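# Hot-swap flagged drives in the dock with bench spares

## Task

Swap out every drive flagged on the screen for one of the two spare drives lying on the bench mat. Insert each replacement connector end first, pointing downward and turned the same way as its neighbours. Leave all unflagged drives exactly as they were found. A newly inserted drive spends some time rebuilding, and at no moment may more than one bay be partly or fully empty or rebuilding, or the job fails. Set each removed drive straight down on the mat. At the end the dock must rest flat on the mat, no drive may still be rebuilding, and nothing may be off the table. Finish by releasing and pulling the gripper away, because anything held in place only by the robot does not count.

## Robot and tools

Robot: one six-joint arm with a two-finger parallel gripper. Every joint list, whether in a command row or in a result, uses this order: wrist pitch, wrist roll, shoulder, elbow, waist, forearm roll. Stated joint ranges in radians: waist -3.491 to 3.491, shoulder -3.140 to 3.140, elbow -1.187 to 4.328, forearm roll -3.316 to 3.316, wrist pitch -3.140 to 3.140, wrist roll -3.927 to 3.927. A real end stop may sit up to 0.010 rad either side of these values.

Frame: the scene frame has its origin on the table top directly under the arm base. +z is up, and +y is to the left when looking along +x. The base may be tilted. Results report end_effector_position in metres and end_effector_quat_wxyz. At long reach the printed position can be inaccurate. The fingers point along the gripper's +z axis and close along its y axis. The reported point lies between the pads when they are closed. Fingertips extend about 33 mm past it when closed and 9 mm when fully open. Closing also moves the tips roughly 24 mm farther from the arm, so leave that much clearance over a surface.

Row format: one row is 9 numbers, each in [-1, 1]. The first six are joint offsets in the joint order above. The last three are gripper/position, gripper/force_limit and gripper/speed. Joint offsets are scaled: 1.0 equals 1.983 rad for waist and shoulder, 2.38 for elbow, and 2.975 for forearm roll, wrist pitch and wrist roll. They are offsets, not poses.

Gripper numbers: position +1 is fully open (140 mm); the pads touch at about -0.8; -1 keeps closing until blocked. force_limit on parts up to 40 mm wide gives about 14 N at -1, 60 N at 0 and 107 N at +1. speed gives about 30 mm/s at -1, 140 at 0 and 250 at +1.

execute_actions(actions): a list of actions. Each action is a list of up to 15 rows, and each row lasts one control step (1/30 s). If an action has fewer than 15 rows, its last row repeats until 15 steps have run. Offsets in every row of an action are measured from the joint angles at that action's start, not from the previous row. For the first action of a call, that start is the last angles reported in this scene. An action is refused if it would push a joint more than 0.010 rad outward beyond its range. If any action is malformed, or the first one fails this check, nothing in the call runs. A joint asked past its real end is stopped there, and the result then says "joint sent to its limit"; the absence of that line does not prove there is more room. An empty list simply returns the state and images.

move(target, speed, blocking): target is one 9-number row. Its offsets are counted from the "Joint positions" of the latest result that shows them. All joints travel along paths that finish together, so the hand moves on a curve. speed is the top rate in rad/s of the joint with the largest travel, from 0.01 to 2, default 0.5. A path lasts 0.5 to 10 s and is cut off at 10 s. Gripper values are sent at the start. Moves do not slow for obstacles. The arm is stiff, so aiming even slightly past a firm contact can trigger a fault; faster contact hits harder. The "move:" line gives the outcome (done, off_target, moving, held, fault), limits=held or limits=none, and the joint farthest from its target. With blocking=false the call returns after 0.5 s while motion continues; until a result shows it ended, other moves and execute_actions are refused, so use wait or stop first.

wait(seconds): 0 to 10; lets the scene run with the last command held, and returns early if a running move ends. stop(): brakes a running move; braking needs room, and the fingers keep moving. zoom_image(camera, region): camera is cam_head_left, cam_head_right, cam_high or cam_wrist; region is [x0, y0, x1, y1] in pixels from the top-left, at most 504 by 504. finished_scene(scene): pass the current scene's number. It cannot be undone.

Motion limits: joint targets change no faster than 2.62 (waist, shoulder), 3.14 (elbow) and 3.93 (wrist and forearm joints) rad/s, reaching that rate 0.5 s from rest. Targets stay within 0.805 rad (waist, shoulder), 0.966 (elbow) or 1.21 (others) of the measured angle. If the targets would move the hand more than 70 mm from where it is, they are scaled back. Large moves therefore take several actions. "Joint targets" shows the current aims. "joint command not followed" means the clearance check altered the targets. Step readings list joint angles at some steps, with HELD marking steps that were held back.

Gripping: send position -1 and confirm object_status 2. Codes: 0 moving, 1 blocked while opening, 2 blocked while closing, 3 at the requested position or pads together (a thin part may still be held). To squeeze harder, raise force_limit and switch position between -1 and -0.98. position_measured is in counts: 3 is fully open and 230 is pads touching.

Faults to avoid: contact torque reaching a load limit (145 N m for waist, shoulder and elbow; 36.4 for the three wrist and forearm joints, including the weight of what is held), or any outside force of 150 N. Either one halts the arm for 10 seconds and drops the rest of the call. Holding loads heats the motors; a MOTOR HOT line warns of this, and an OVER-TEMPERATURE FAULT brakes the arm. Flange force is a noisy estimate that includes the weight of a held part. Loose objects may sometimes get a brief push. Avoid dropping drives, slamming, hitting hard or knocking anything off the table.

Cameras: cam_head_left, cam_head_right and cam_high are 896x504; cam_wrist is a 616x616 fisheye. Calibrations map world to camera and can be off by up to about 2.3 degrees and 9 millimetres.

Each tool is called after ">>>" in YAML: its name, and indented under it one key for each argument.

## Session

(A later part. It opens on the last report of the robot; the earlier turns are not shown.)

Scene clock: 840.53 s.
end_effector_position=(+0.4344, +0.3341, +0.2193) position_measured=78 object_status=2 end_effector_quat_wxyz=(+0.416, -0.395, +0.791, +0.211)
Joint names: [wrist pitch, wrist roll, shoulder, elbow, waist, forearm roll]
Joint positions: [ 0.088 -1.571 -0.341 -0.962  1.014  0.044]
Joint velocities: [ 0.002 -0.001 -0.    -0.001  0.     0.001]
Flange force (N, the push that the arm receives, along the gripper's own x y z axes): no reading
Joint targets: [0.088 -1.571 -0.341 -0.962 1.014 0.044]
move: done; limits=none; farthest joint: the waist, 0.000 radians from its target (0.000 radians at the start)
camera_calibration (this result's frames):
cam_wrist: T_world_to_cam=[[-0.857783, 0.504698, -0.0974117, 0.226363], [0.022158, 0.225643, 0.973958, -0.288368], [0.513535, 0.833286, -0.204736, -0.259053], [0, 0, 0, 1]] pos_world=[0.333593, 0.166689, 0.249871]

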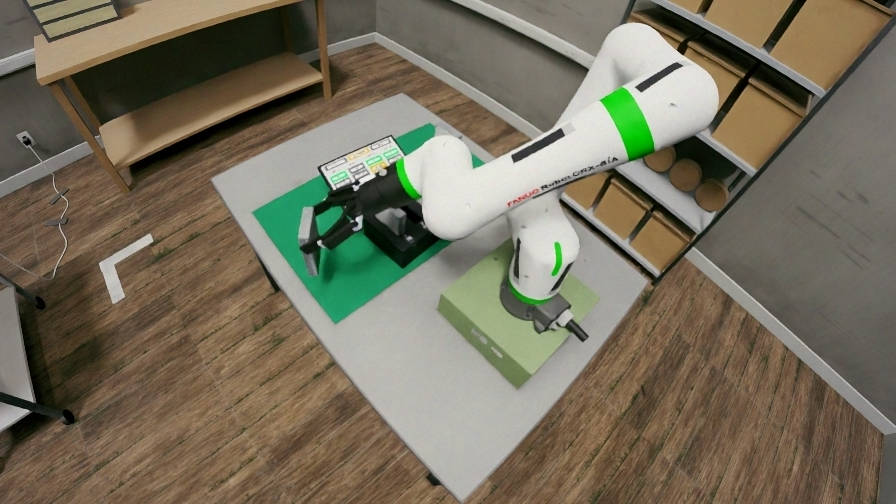

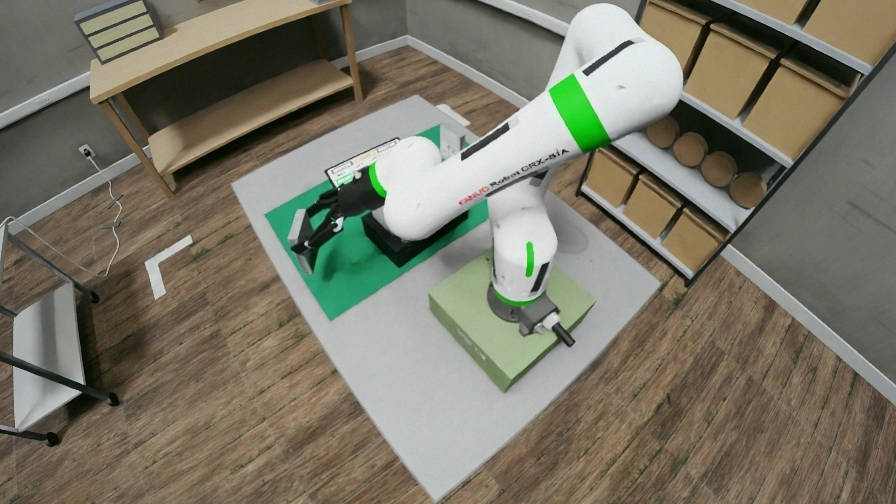

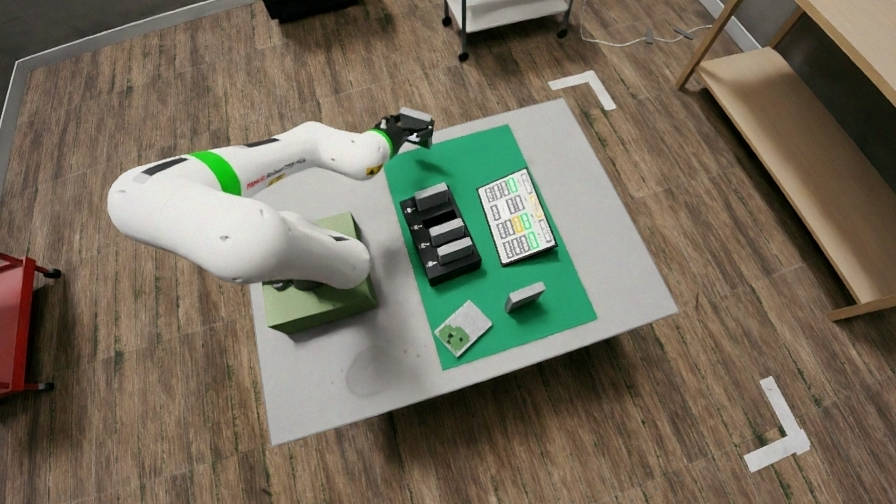

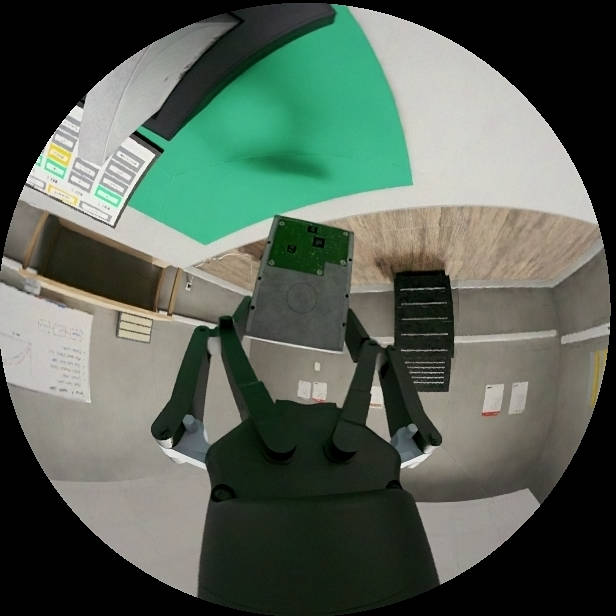

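>>> move:
  target: [0.1217,0,0.1402,-0.0353,0,0,-1,0.6,0]
  speed: 0.15

Scene clock: 858.30 s.
end_effector_position=(+0.4246, +0.3362, +0.1333) position_measured=78 object_status=2 end_effector_quat_wxyz=(+0.413, -0.396, +0.790, +0.218)
Joint names: [wrist pitch, wrist roll, shoulder, elbow, waist, forearm roll]
Joint positions: [ 0.45  -1.571 -0.063 -1.046  1.014  0.044]
Joint velocities: [-0.001  0.001 -0.     0.001  0.    -0.001]
Flange force (N, the push that the arm receives, along the gripper's own x y z axes): no reading
Joint targets: [0.450 -1.571 -0.063 -1.046 1.014 0.044]
move: done; limits=none; farthest joint: the waist, 0.000 radians from its target (0.000 radians at the start)
camera_calibration (this result's frames):
cam_wrist: T_world_to_cam=[[-0.86381, 0.496524, -0.085419, 0.212281], [0.0291278, 0.218477, 0.975407, -0.205585], [0.502975, 0.840078, -0.203185, -0.271428], [0, 0, 0, 1]] pos_world=[0.32588, 0.167534, 0.163512]

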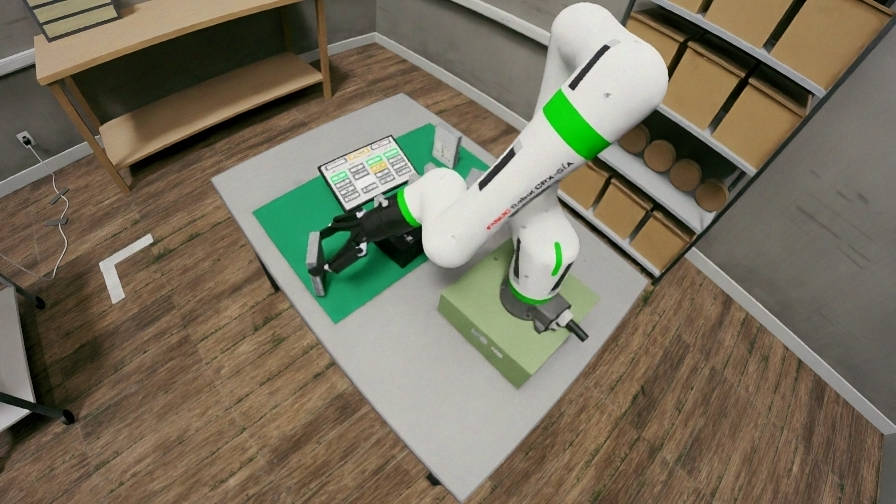

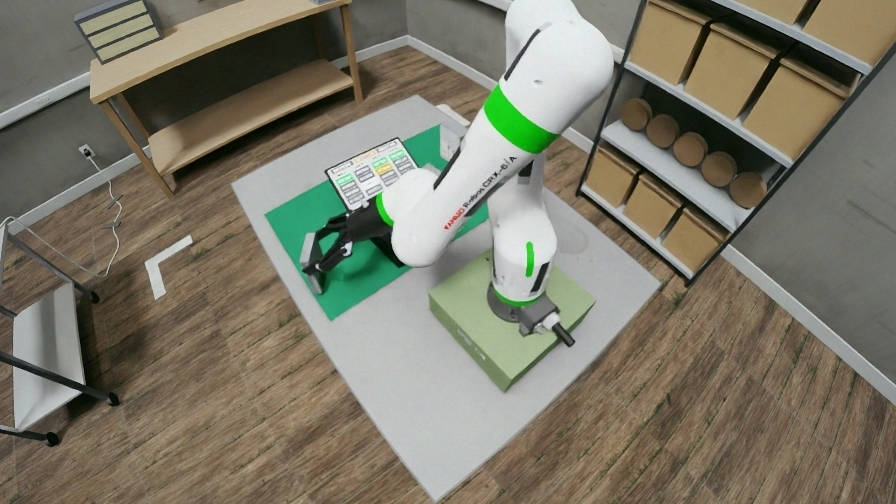

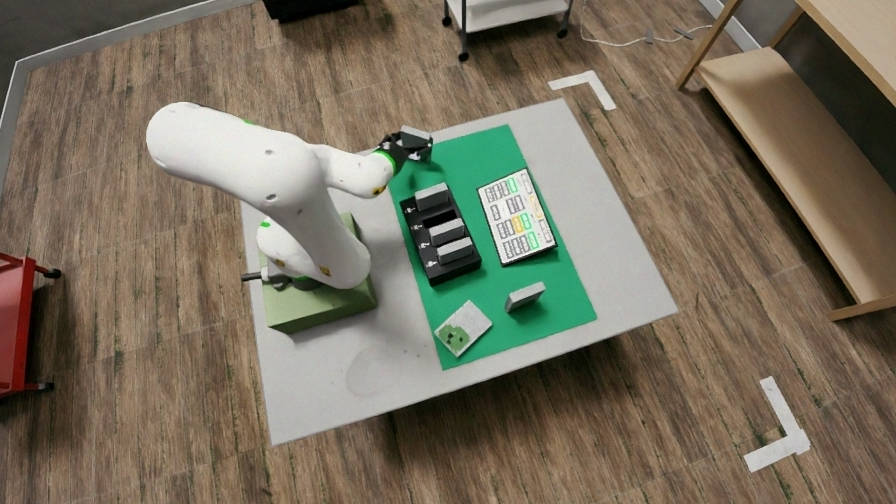

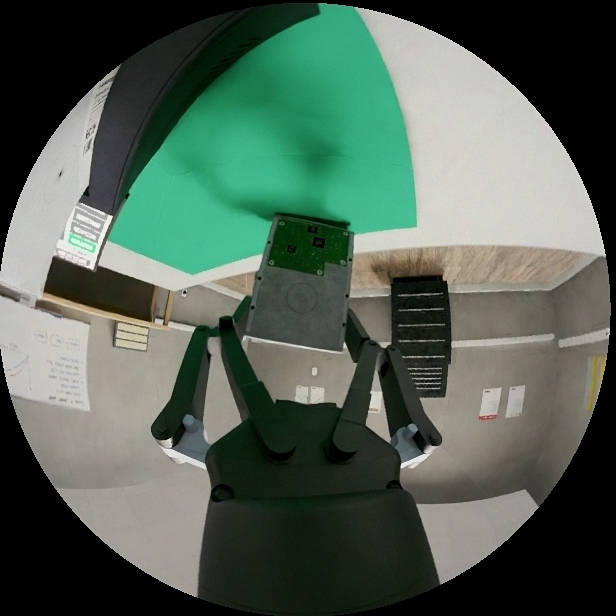

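>>> move:
  target: [0.007,0,-0.0144,-0.0218,0,0,-1,0.6,0]
  speed: 0.05

Scene clock: 868.07 s.
end_effector_position=(+0.4113, +0.3202, +0.1276) position_measured=78 object_status=2 end_effector_quat_wxyz=(+0.412, -0.396, +0.791, +0.218)
Joint names: [wrist pitch, wrist roll, shoulder, elbow, waist, forearm roll]
Joint positions: [ 0.471 -1.571 -0.092 -1.098  1.014  0.044]
Joint velocities: [-0.001 -0.    -0.    -0.001 -0.     0.001]
Flange force (N, the push that the arm receives, along the gripper's own x y z axes): no reading
Joint targets: [0.471 -1.571 -0.092 -1.098 1.014 0.044]
move: done; limits=none; farthest joint: the waist, 0.000 radians from its target (0.000 radians at the start)
camera_calibration (this result's frames):
cam_wrist: T_world_to_cam=[[-0.86425, 0.495947, -0.084314, 0.208421], [0.030915, 0.219645, 0.97509, -0.197189], [0.502112, 0.840115, -0.20516, -0.251837], [0, 0, 0, 1]] pos_world=[0.312675, 0.151518, 0.158183]

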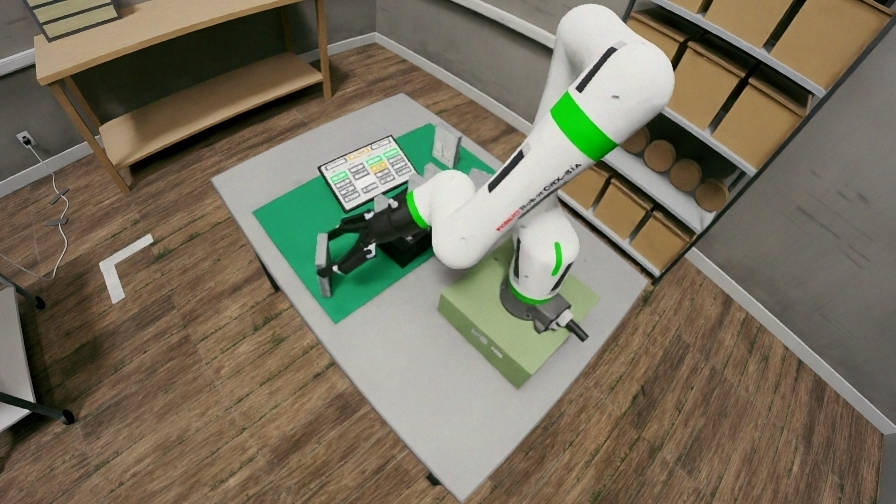

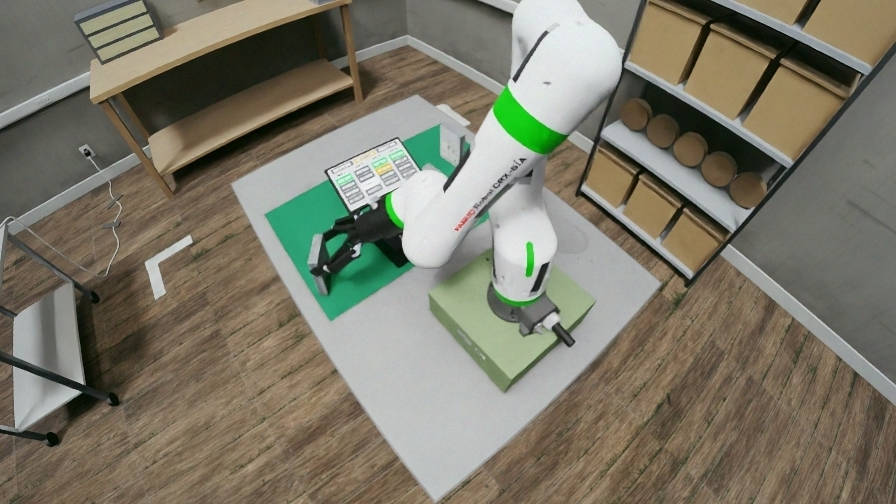

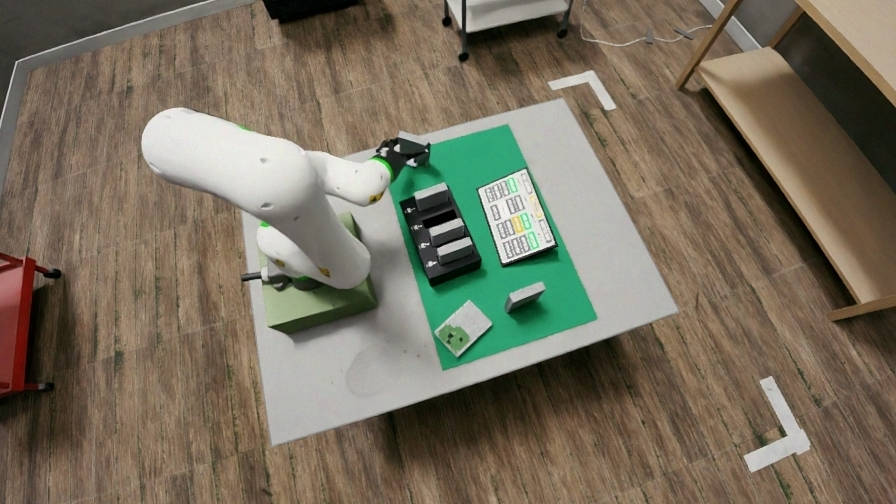

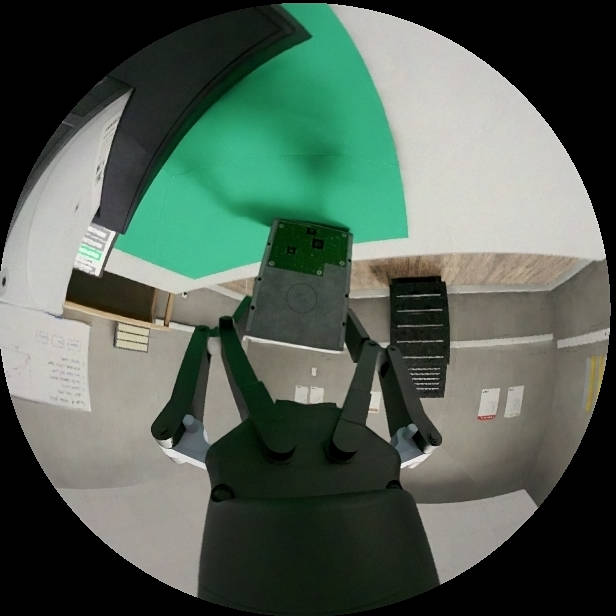

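>>> zoom_image:
  camera: "cam_head_left"
  region: [270,200,410,330]

>>> zoom_image:
  camera: "cam_wrist"
  region: [230,180,390,360]

Region (270, 200, 410, 330) of cam_head_left's 896x504 image, scaled by 3.600, with more detail than that image has; it fills the top 468 rows of this view, and the rest is white.

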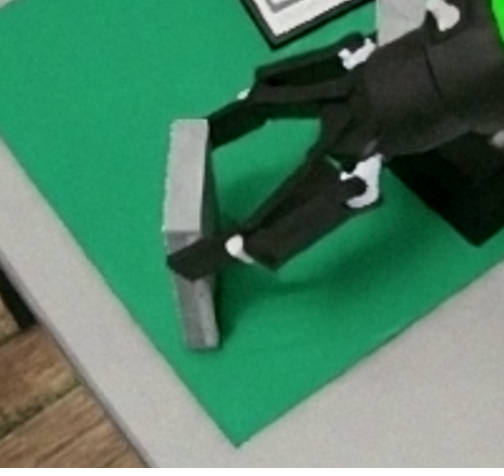

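Region (230, 180, 390, 360) of cam_wrist's 616x616 image, scaled by 2.800, with more detail than that image has.

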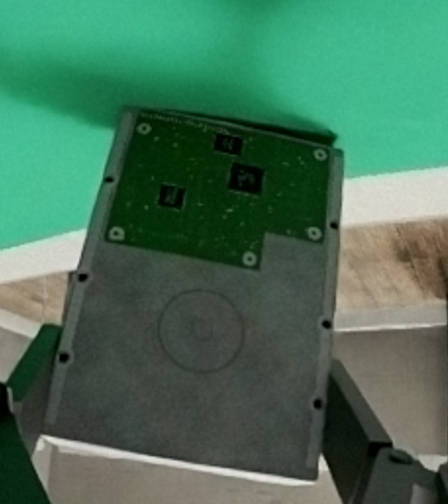

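>>> execute_actions:
  actions:
    - [[0.0034,0,0.0045,-0.0005,0,0,-1,0.6,0]]
    - [[0.0034,0,0.0045,-0.0005,0,0,-1,0.6,0]]

Scene clock: 881.07 s.
end_effector_position=(+0.4108, +0.3204, +0.1237) position_measured=78 object_status=2 end_effector_quat_wxyz=(+0.412, -0.396, +0.791, +0.219)
Joint names: [wrist pitch, wrist roll, shoulder, elbow, waist, forearm roll]
Joint positions: [ 0.492 -1.571 -0.074 -1.1    1.014  0.045]
Joint velocities: [-0.002  0.     0.     0.001  0.    -0.   ]
Flange force (N, the push that the arm receives, along the gripper's own x y z axes): no reading
Flange force at the end of the 1st action (N, along the gripper's axes at the end of the call): no reading
Joint targets: [0.491 -1.571 -0.074 -1.100 1.014 0.044]
Step readings (joint positions; steps 1 to 15: 1st action; 16 to 30: 2nd action):
0: [0.471 -1.571 -0.092 -1.098 1.014 0.044]
1: [0.471 -1.571 -0.092 -1.098 1.014 0.044]
2: [0.473 -1.571 -0.090 -1.098 1.014 0.044]
4: [0.481 -1.571 -0.084 -1.099 1.014 0.044]
8: [0.481 -1.571 -0.083 -1.099 1.014 0.044]
15: [0.481 -1.571 -0.083 -1.099 1.014 0.044]
16: [0.481 -1.571 -0.083 -1.099 1.014 0.044]
17: [0.484 -1.571 -0.081 -1.099 1.014 0.044]
19: [0.492 -1.571 -0.075 -1.100 1.014 0.045]
23: [0.492 -1.571 -0.074 -1.100 1.014 0.045]
30: Joint positions above
camera_calibration (this result's frames):
cam_wrist: T_world_to_cam=[[-0.864588, 0.495455, -0.0837423, 0.207813], [0.0308414, 0.218668, 0.975312, -0.193193], [0.501535, 0.84066, -0.204338, -0.252589], [0, 0, 0, 1]] pos_world=[0.312313, 0.151624, 0.154213]

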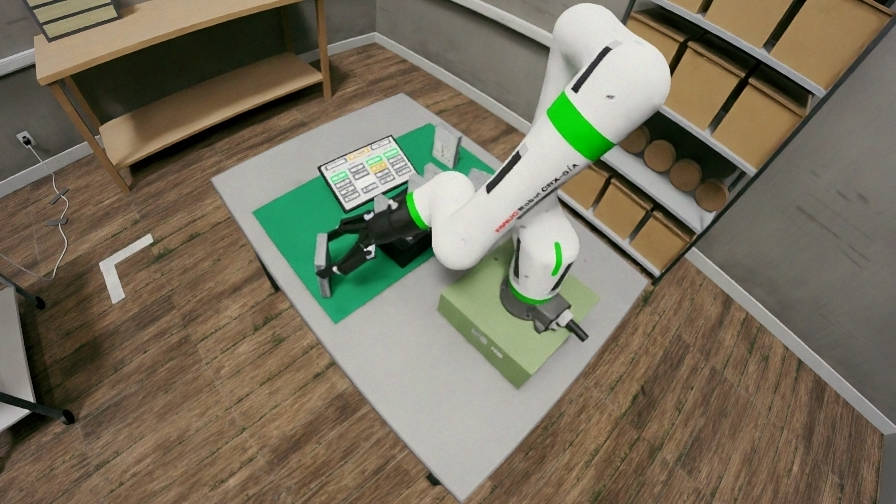

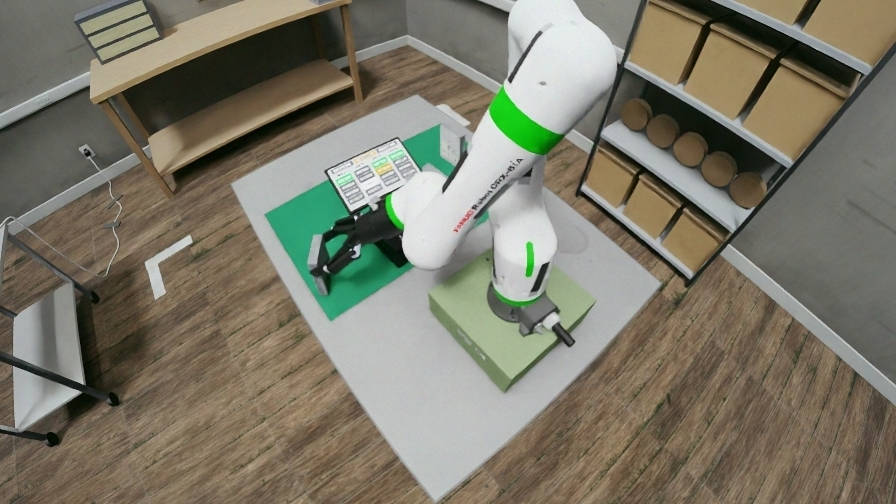

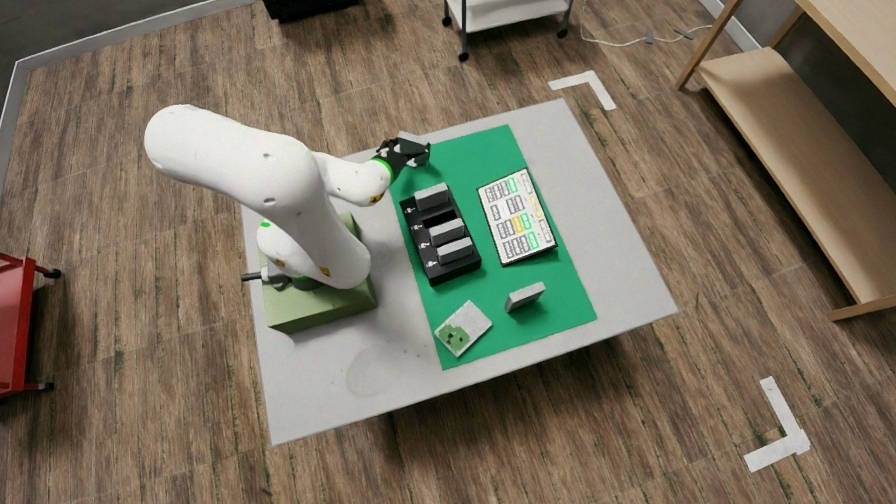

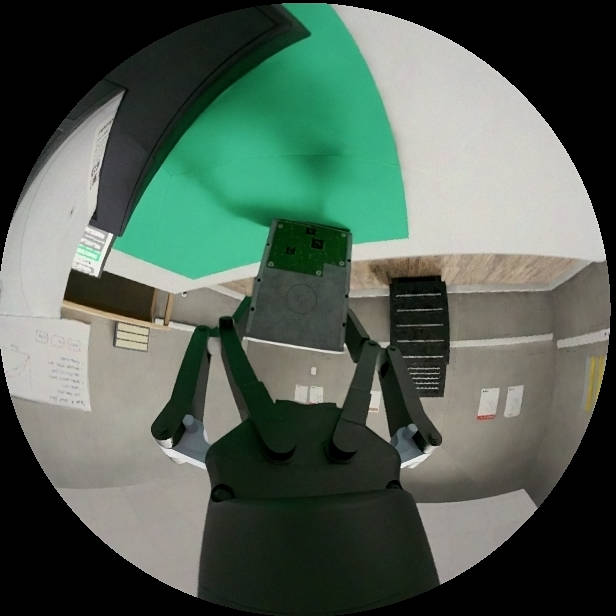

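>>> execute_actions:
  actions:
    - [[0,0,0,0,0,0,1,0.6,-0.6]]
    - [[0,0,0,0,0,0,1,0.6,-0.6]]
    - [[0,0,0,0,0,0,1,0.6,0]]

Scene clock: 885.30 s.
end_effector_position=(+0.4108, +0.3204, +0.1237) position_measured=3 object_status=3 end_effector_quat_wxyz=(+0.412, -0.396, +0.791, +0.219)
Joint names: [wrist pitch, wrist roll, shoulder, elbow, waist, forearm roll]
Joint positions: [ 0.492 -1.571 -0.074 -1.1    1.014  0.045]
Joint velocities: [ 0.001 -0.    -0.     0.001  0.    -0.001]
Flange force (N, the push that the arm receives, along the gripper's own x y z axes): no reading
Flange force at the end of the 1st action (N, along the gripper's axes at the end of the call): no reading
Flange force at the end of the 2nd action (N, along the gripper's axes at the end of the call): no reading
Joint targets: [0.492 -1.571 -0.074 -1.100 1.014 0.045]
Step readings (joint positions; steps 1 to 15: 1st action; 16 to 30: 2nd action; 31 to 45: 3rd action):
0: [0.491 -1.571 -0.074 -1.100 1.014 0.044]
1: [0.491 -1.571 -0.074 -1.100 1.014 0.044]
2: [0.491 -1.571 -0.074 -1.100 1.014 0.044]
4: [0.489 -1.571 -0.073 -1.101 1.014 0.043]
8: [0.491 -1.571 -0.074 -1.100 1.014 0.044]
15: [0.492 -1.571 -0.074 -1.100 1.014 0.045]
16: [0.492 -1.571 -0.074 -1.100 1.014 0.045]
17: [0.492 -1.571 -0.074 -1.100 1.014 0.045]
19: [0.492 -1.571 -0.074 -1.100 1.014 0.045]
23: [0.492 -1.571 -0.074 -1.100 1.014 0.045]
30: [0.492 -1.571 -0.074 -1.100 1.014 0.045]
31: [0.492 -1.571 -0.074 -1.100 1.014 0.045]
32: [0.492 -1.571 -0.074 -1.100 1.014 0.045]
34: [0.492 -1.571 -0.074 -1.100 1.014 0.045]
38: [0.492 -1.571 -0.074 -1.100 1.014 0.045]
45: Joint positions above
camera_calibration (this result's frames):
cam_wrist: T_world_to_cam=[[-0.864547, 0.495552, -0.0835894, 0.207747], [0.031024, 0.21864, 0.975312, -0.193232], [0.501594, 0.84061, -0.204399, -0.252578], [0, 0, 0, 1]] pos_world=[0.312293, 0.151618, 0.1542]

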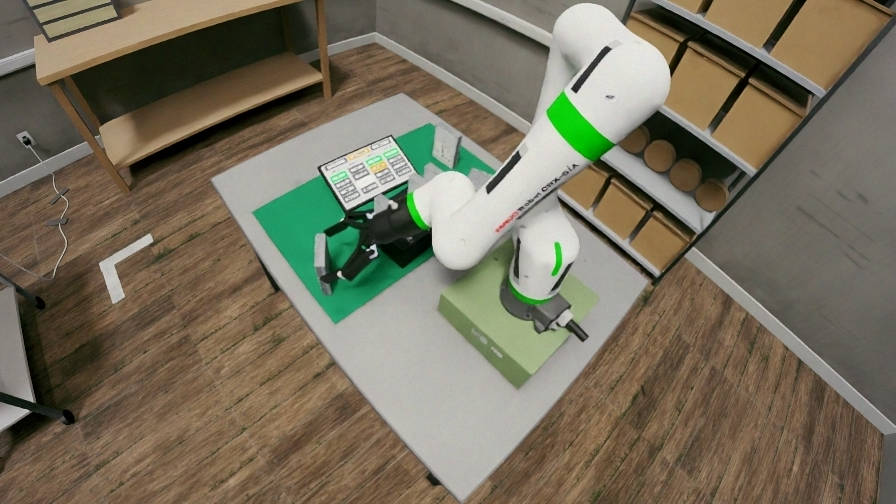

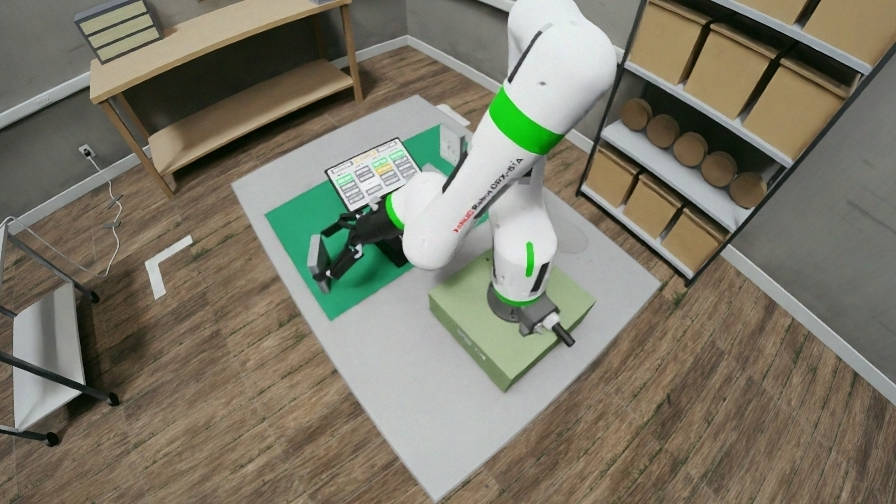

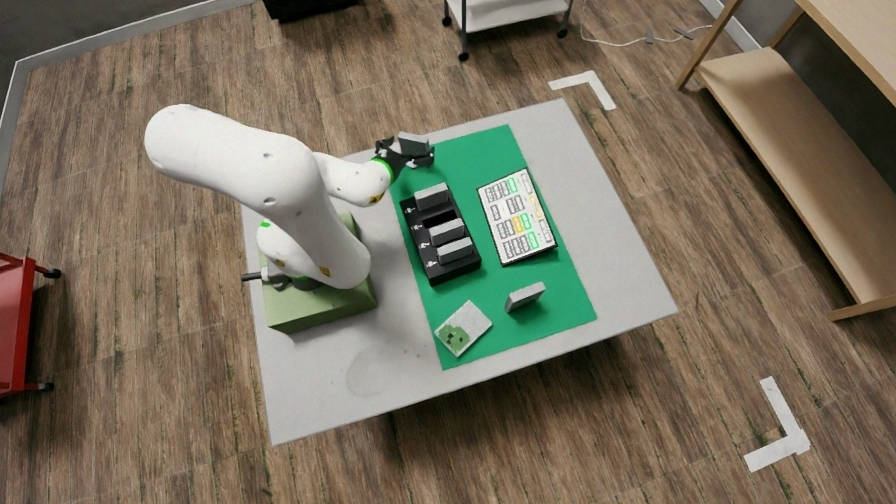

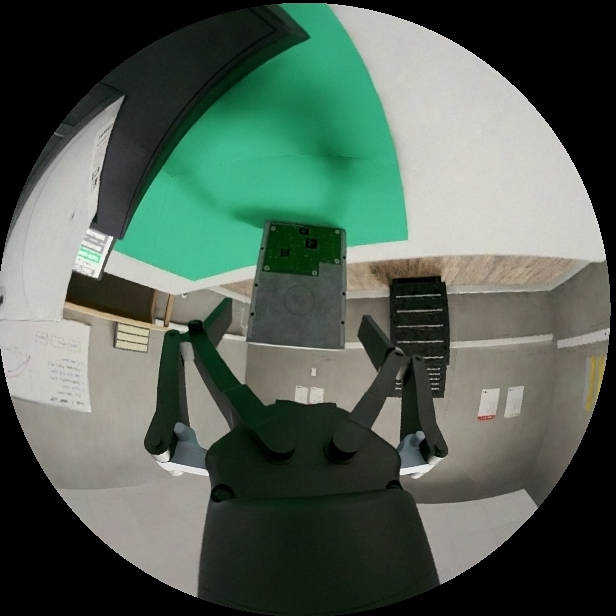

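>>> move:
  target: [-0.1358,0,-0.1346,0.058,0,0,1,0.6,0]
  speed: 0.4

>>> move:
  target: [-0.5066,0.5213,0.2209,0.413,0.0262,0,-0.1,0.6,0]
  speed: 0.9

Scene clock: 897.37 s.
end_effector_position=(+0.4343, +0.3341, +0.2190) position_measured=3 object_status=3 end_effector_quat_wxyz=(+0.416, -0.395, +0.791, +0.211)
Joint names: [wrist pitch, wrist roll, shoulder, elbow, waist, forearm roll]
Joint positions: [ 0.088 -1.571 -0.341 -0.962  1.014  0.045]
Joint velocities: [-0.001 -0.     0.    -0.    -0.     0.002]
Flange force (N, the push that the arm receives, along the gripper's own x y z axes): no reading
Joint targets: [0.088 -1.571 -0.341 -0.962 1.014 0.045]
move: done; limits=none; farthest joint: the waist, 0.000 radians from its target (0.000 radians at the start)
camera_calibration (this result's frames):
cam_wrist: T_world_to_cam=[[-0.857875, 0.504531, -0.0974681, 0.226412], [0.0223366, 0.226113, 0.973845, -0.288303], [0.513373, 0.83326, -0.205246, -0.258829], [0, 0, 0, 1]] pos_world=[0.333549, 0.166629, 0.249707]

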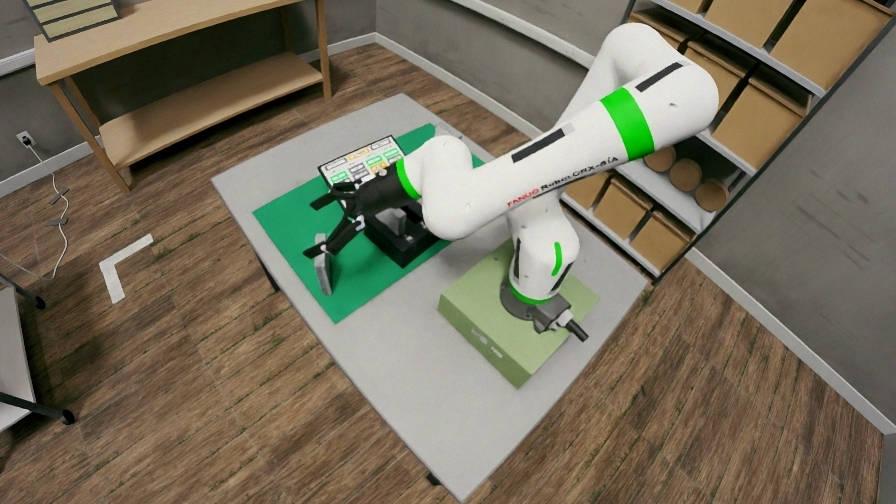

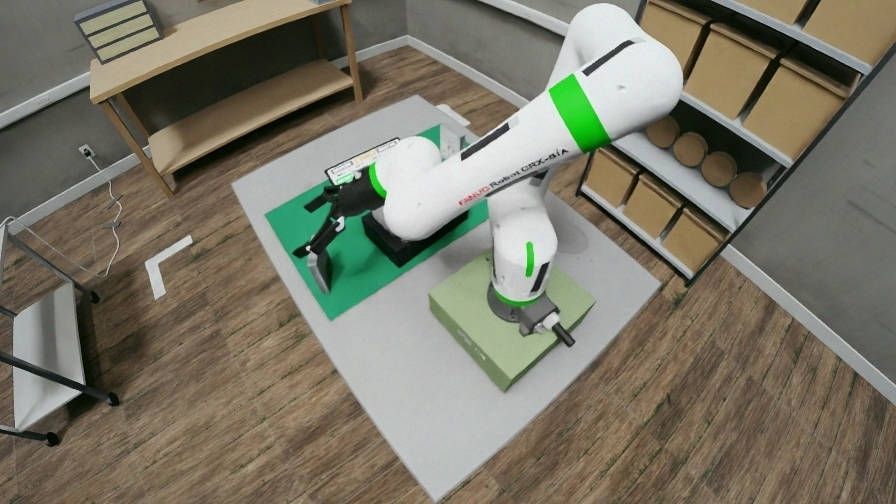

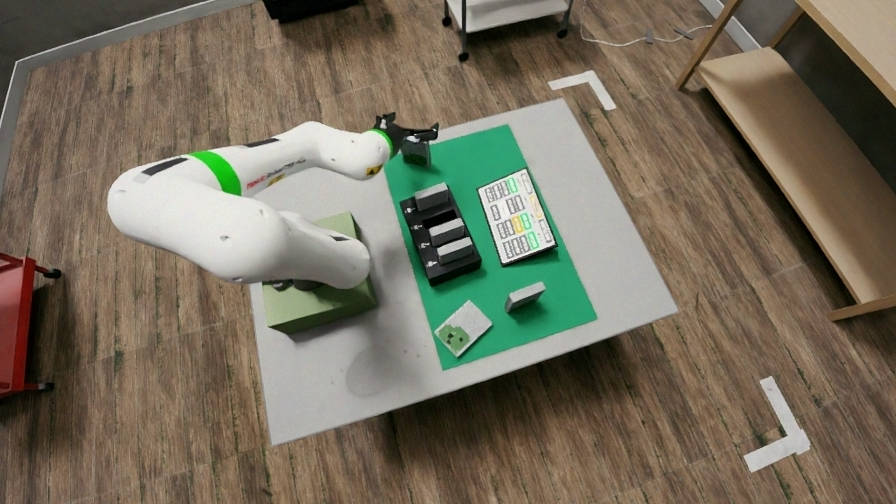

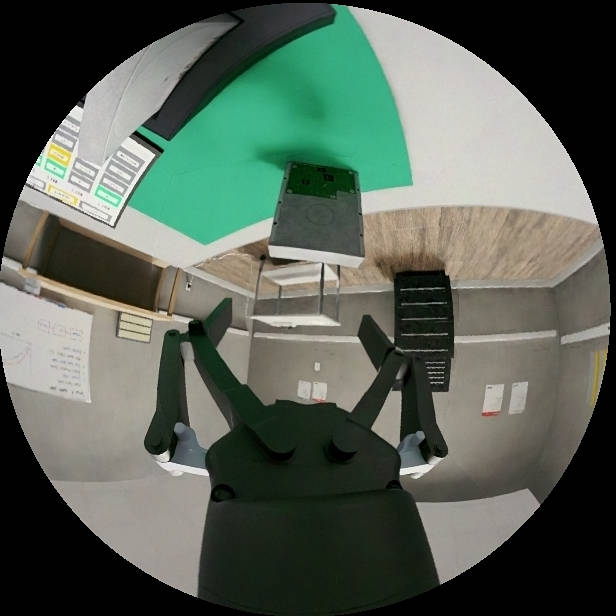

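Scene clock: 899.60 s.
end_effector_position=(+0.4197, +0.3255, +0.2868) position_measured=141 object_status=3 end_effector_quat_wxyz=(-0.005, +0.950, -0.311, +0.002)
Joint names: [wrist pitch, wrist roll, shoulder, elbow, waist, forearm roll]
Joint positions: [-1.419 -0.02   0.097  0.021  1.066  0.045]
Joint velocities: [-0.001  0.001  0.     0.001  0.    -0.001]
Flange force (N, the push that the arm receives, along the gripper's own x y z axes): [-0.8 -7.0 -3.7]
Joint targets: [-1.419 -0.020 0.097 0.021 1.066 0.045]
move: done; limits=none; farthest joint: the waist, 0.000 radians from its target (0.052 radians at the start)
camera_calibration (this result's frames):
cam_wrist: T_world_to_cam=[[-0.465888, -0.884569, 0.0220489, 0.478185], [-0.811874, 0.437245, 0.386881, 0.0977271], [-0.351864, 0.162342, -0.921866, 0.556732], [0, 0, 0, 1]] pos_world=[0.498017, 0.289876, 0.46488]

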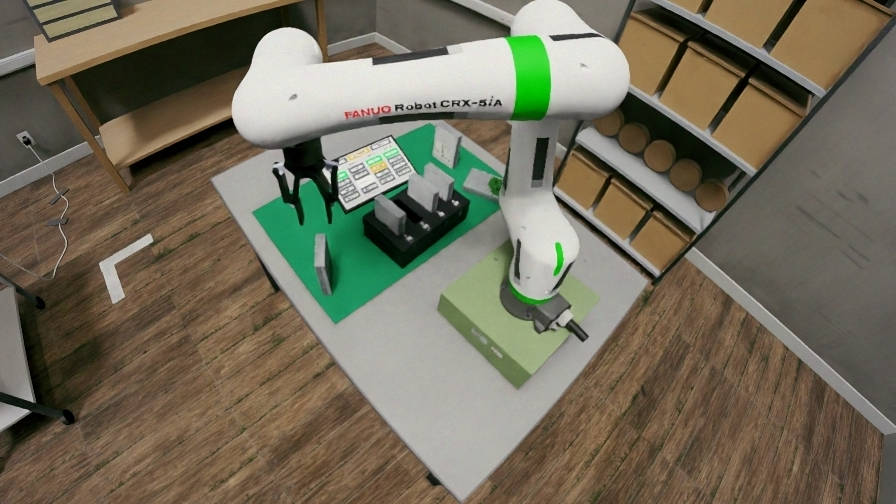

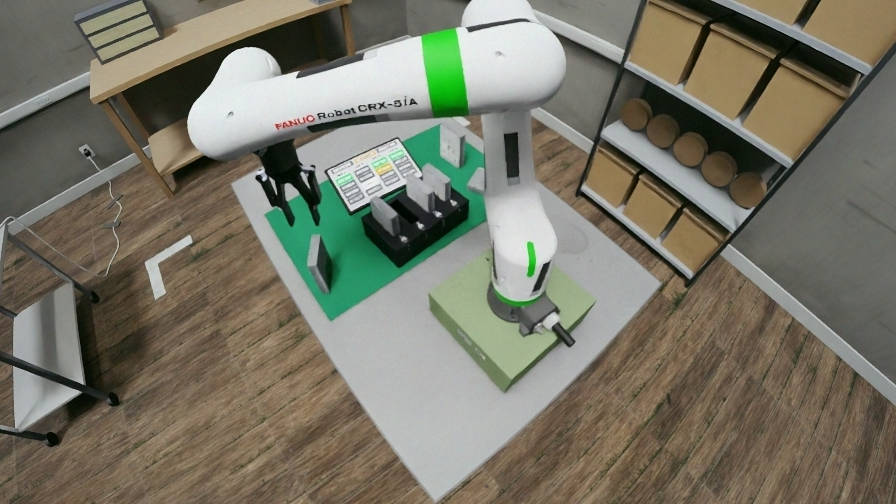

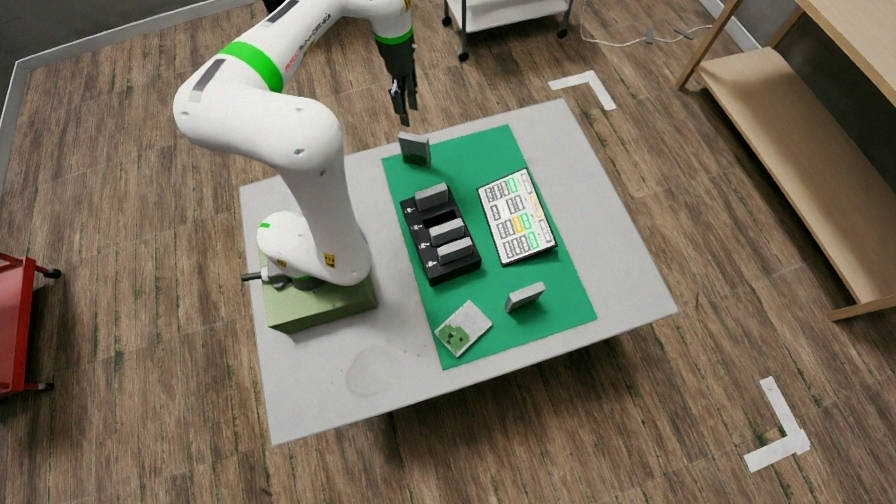

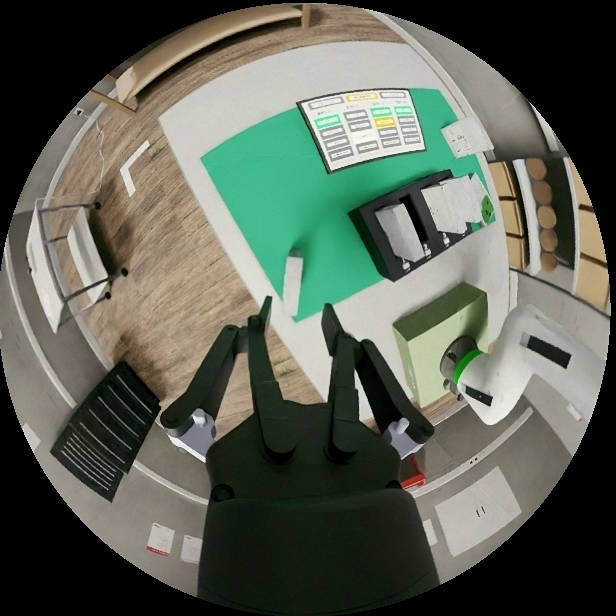

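>>> move:
  target: [0.0676,0,0.0277,-0.0609,0,0,-0.1,0.6,0]
  speed: 0.4

Scene clock: 906.20 s.
end_effector_position=(+0.4178, +0.3308, +0.1990) position_measured=141 object_status=3 end_effector_quat_wxyz=(-0.006, +0.952, -0.307, +0.001)
Joint names: [wrist pitch, wrist roll, shoulder, elbow, waist, forearm roll]
Joint positions: [-1.218 -0.02   0.152 -0.124  1.066  0.045]
Joint velocities: [ 0.001  0.001 -0.     0.001 -0.     0.001]
Flange force (N, the push that the arm receives, along the gripper's own x y z axes): [3.9 -8.8 0.4]
Joint targets: [-1.218 -0.020 0.152 -0.124 1.066 0.045]
move: done; limits=none; farthest joint: the waist, 0.000 radians from its target (0.000 radians at the start)
camera_calibration (this result's frames):
cam_wrist: T_world_to_cam=[[-0.458176, -0.888626, 0.020454, 0.482378], [-0.815251, 0.429291, 0.388684, 0.131514], [-0.354175, 0.16141, -0.921144, 0.4754], [0, 0, 0, 1]] pos_world=[0.496607, 0.295462, 0.376928]

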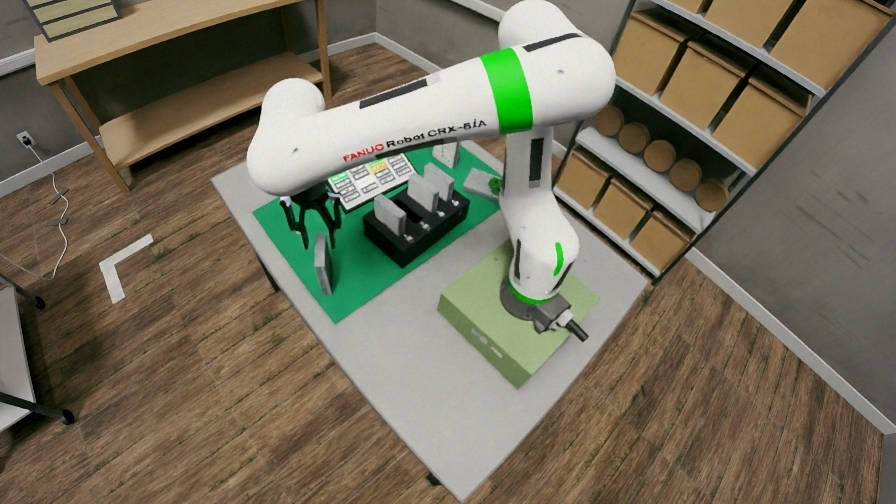

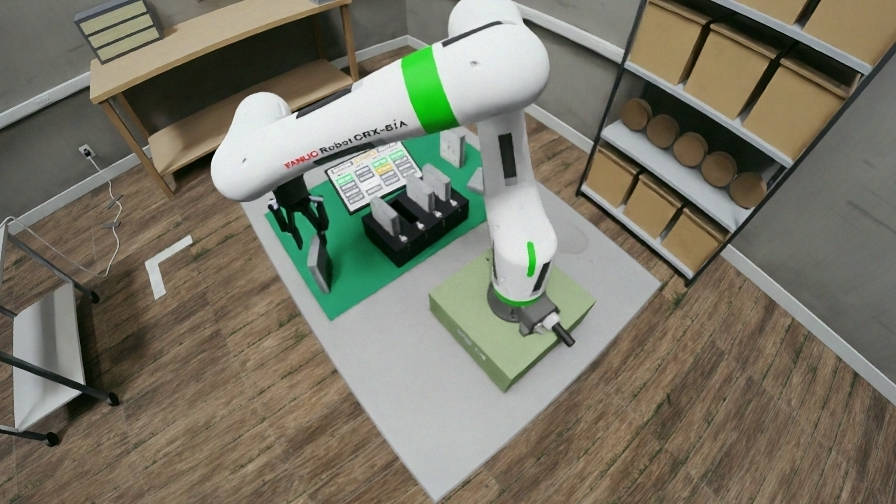

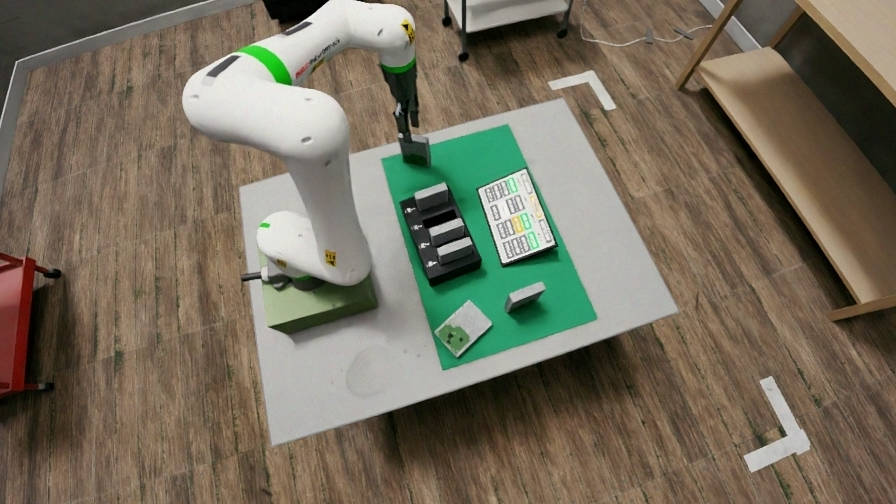

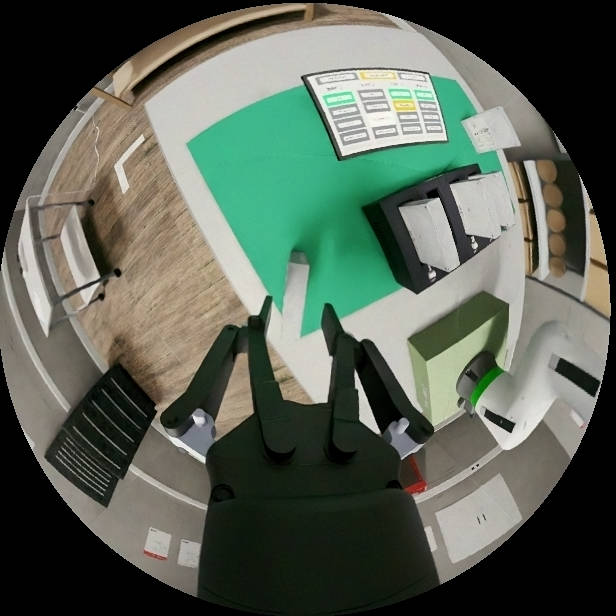

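>>> zoom_image:
  camera: "cam_wrist"
  region: [240,230,380,370]

Region (240, 230, 380, 370) of cam_wrist's 616x616 image, scaled by 3.600, with more detail than that image has.

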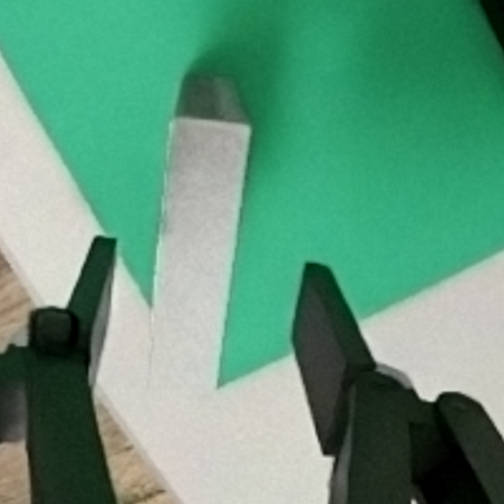

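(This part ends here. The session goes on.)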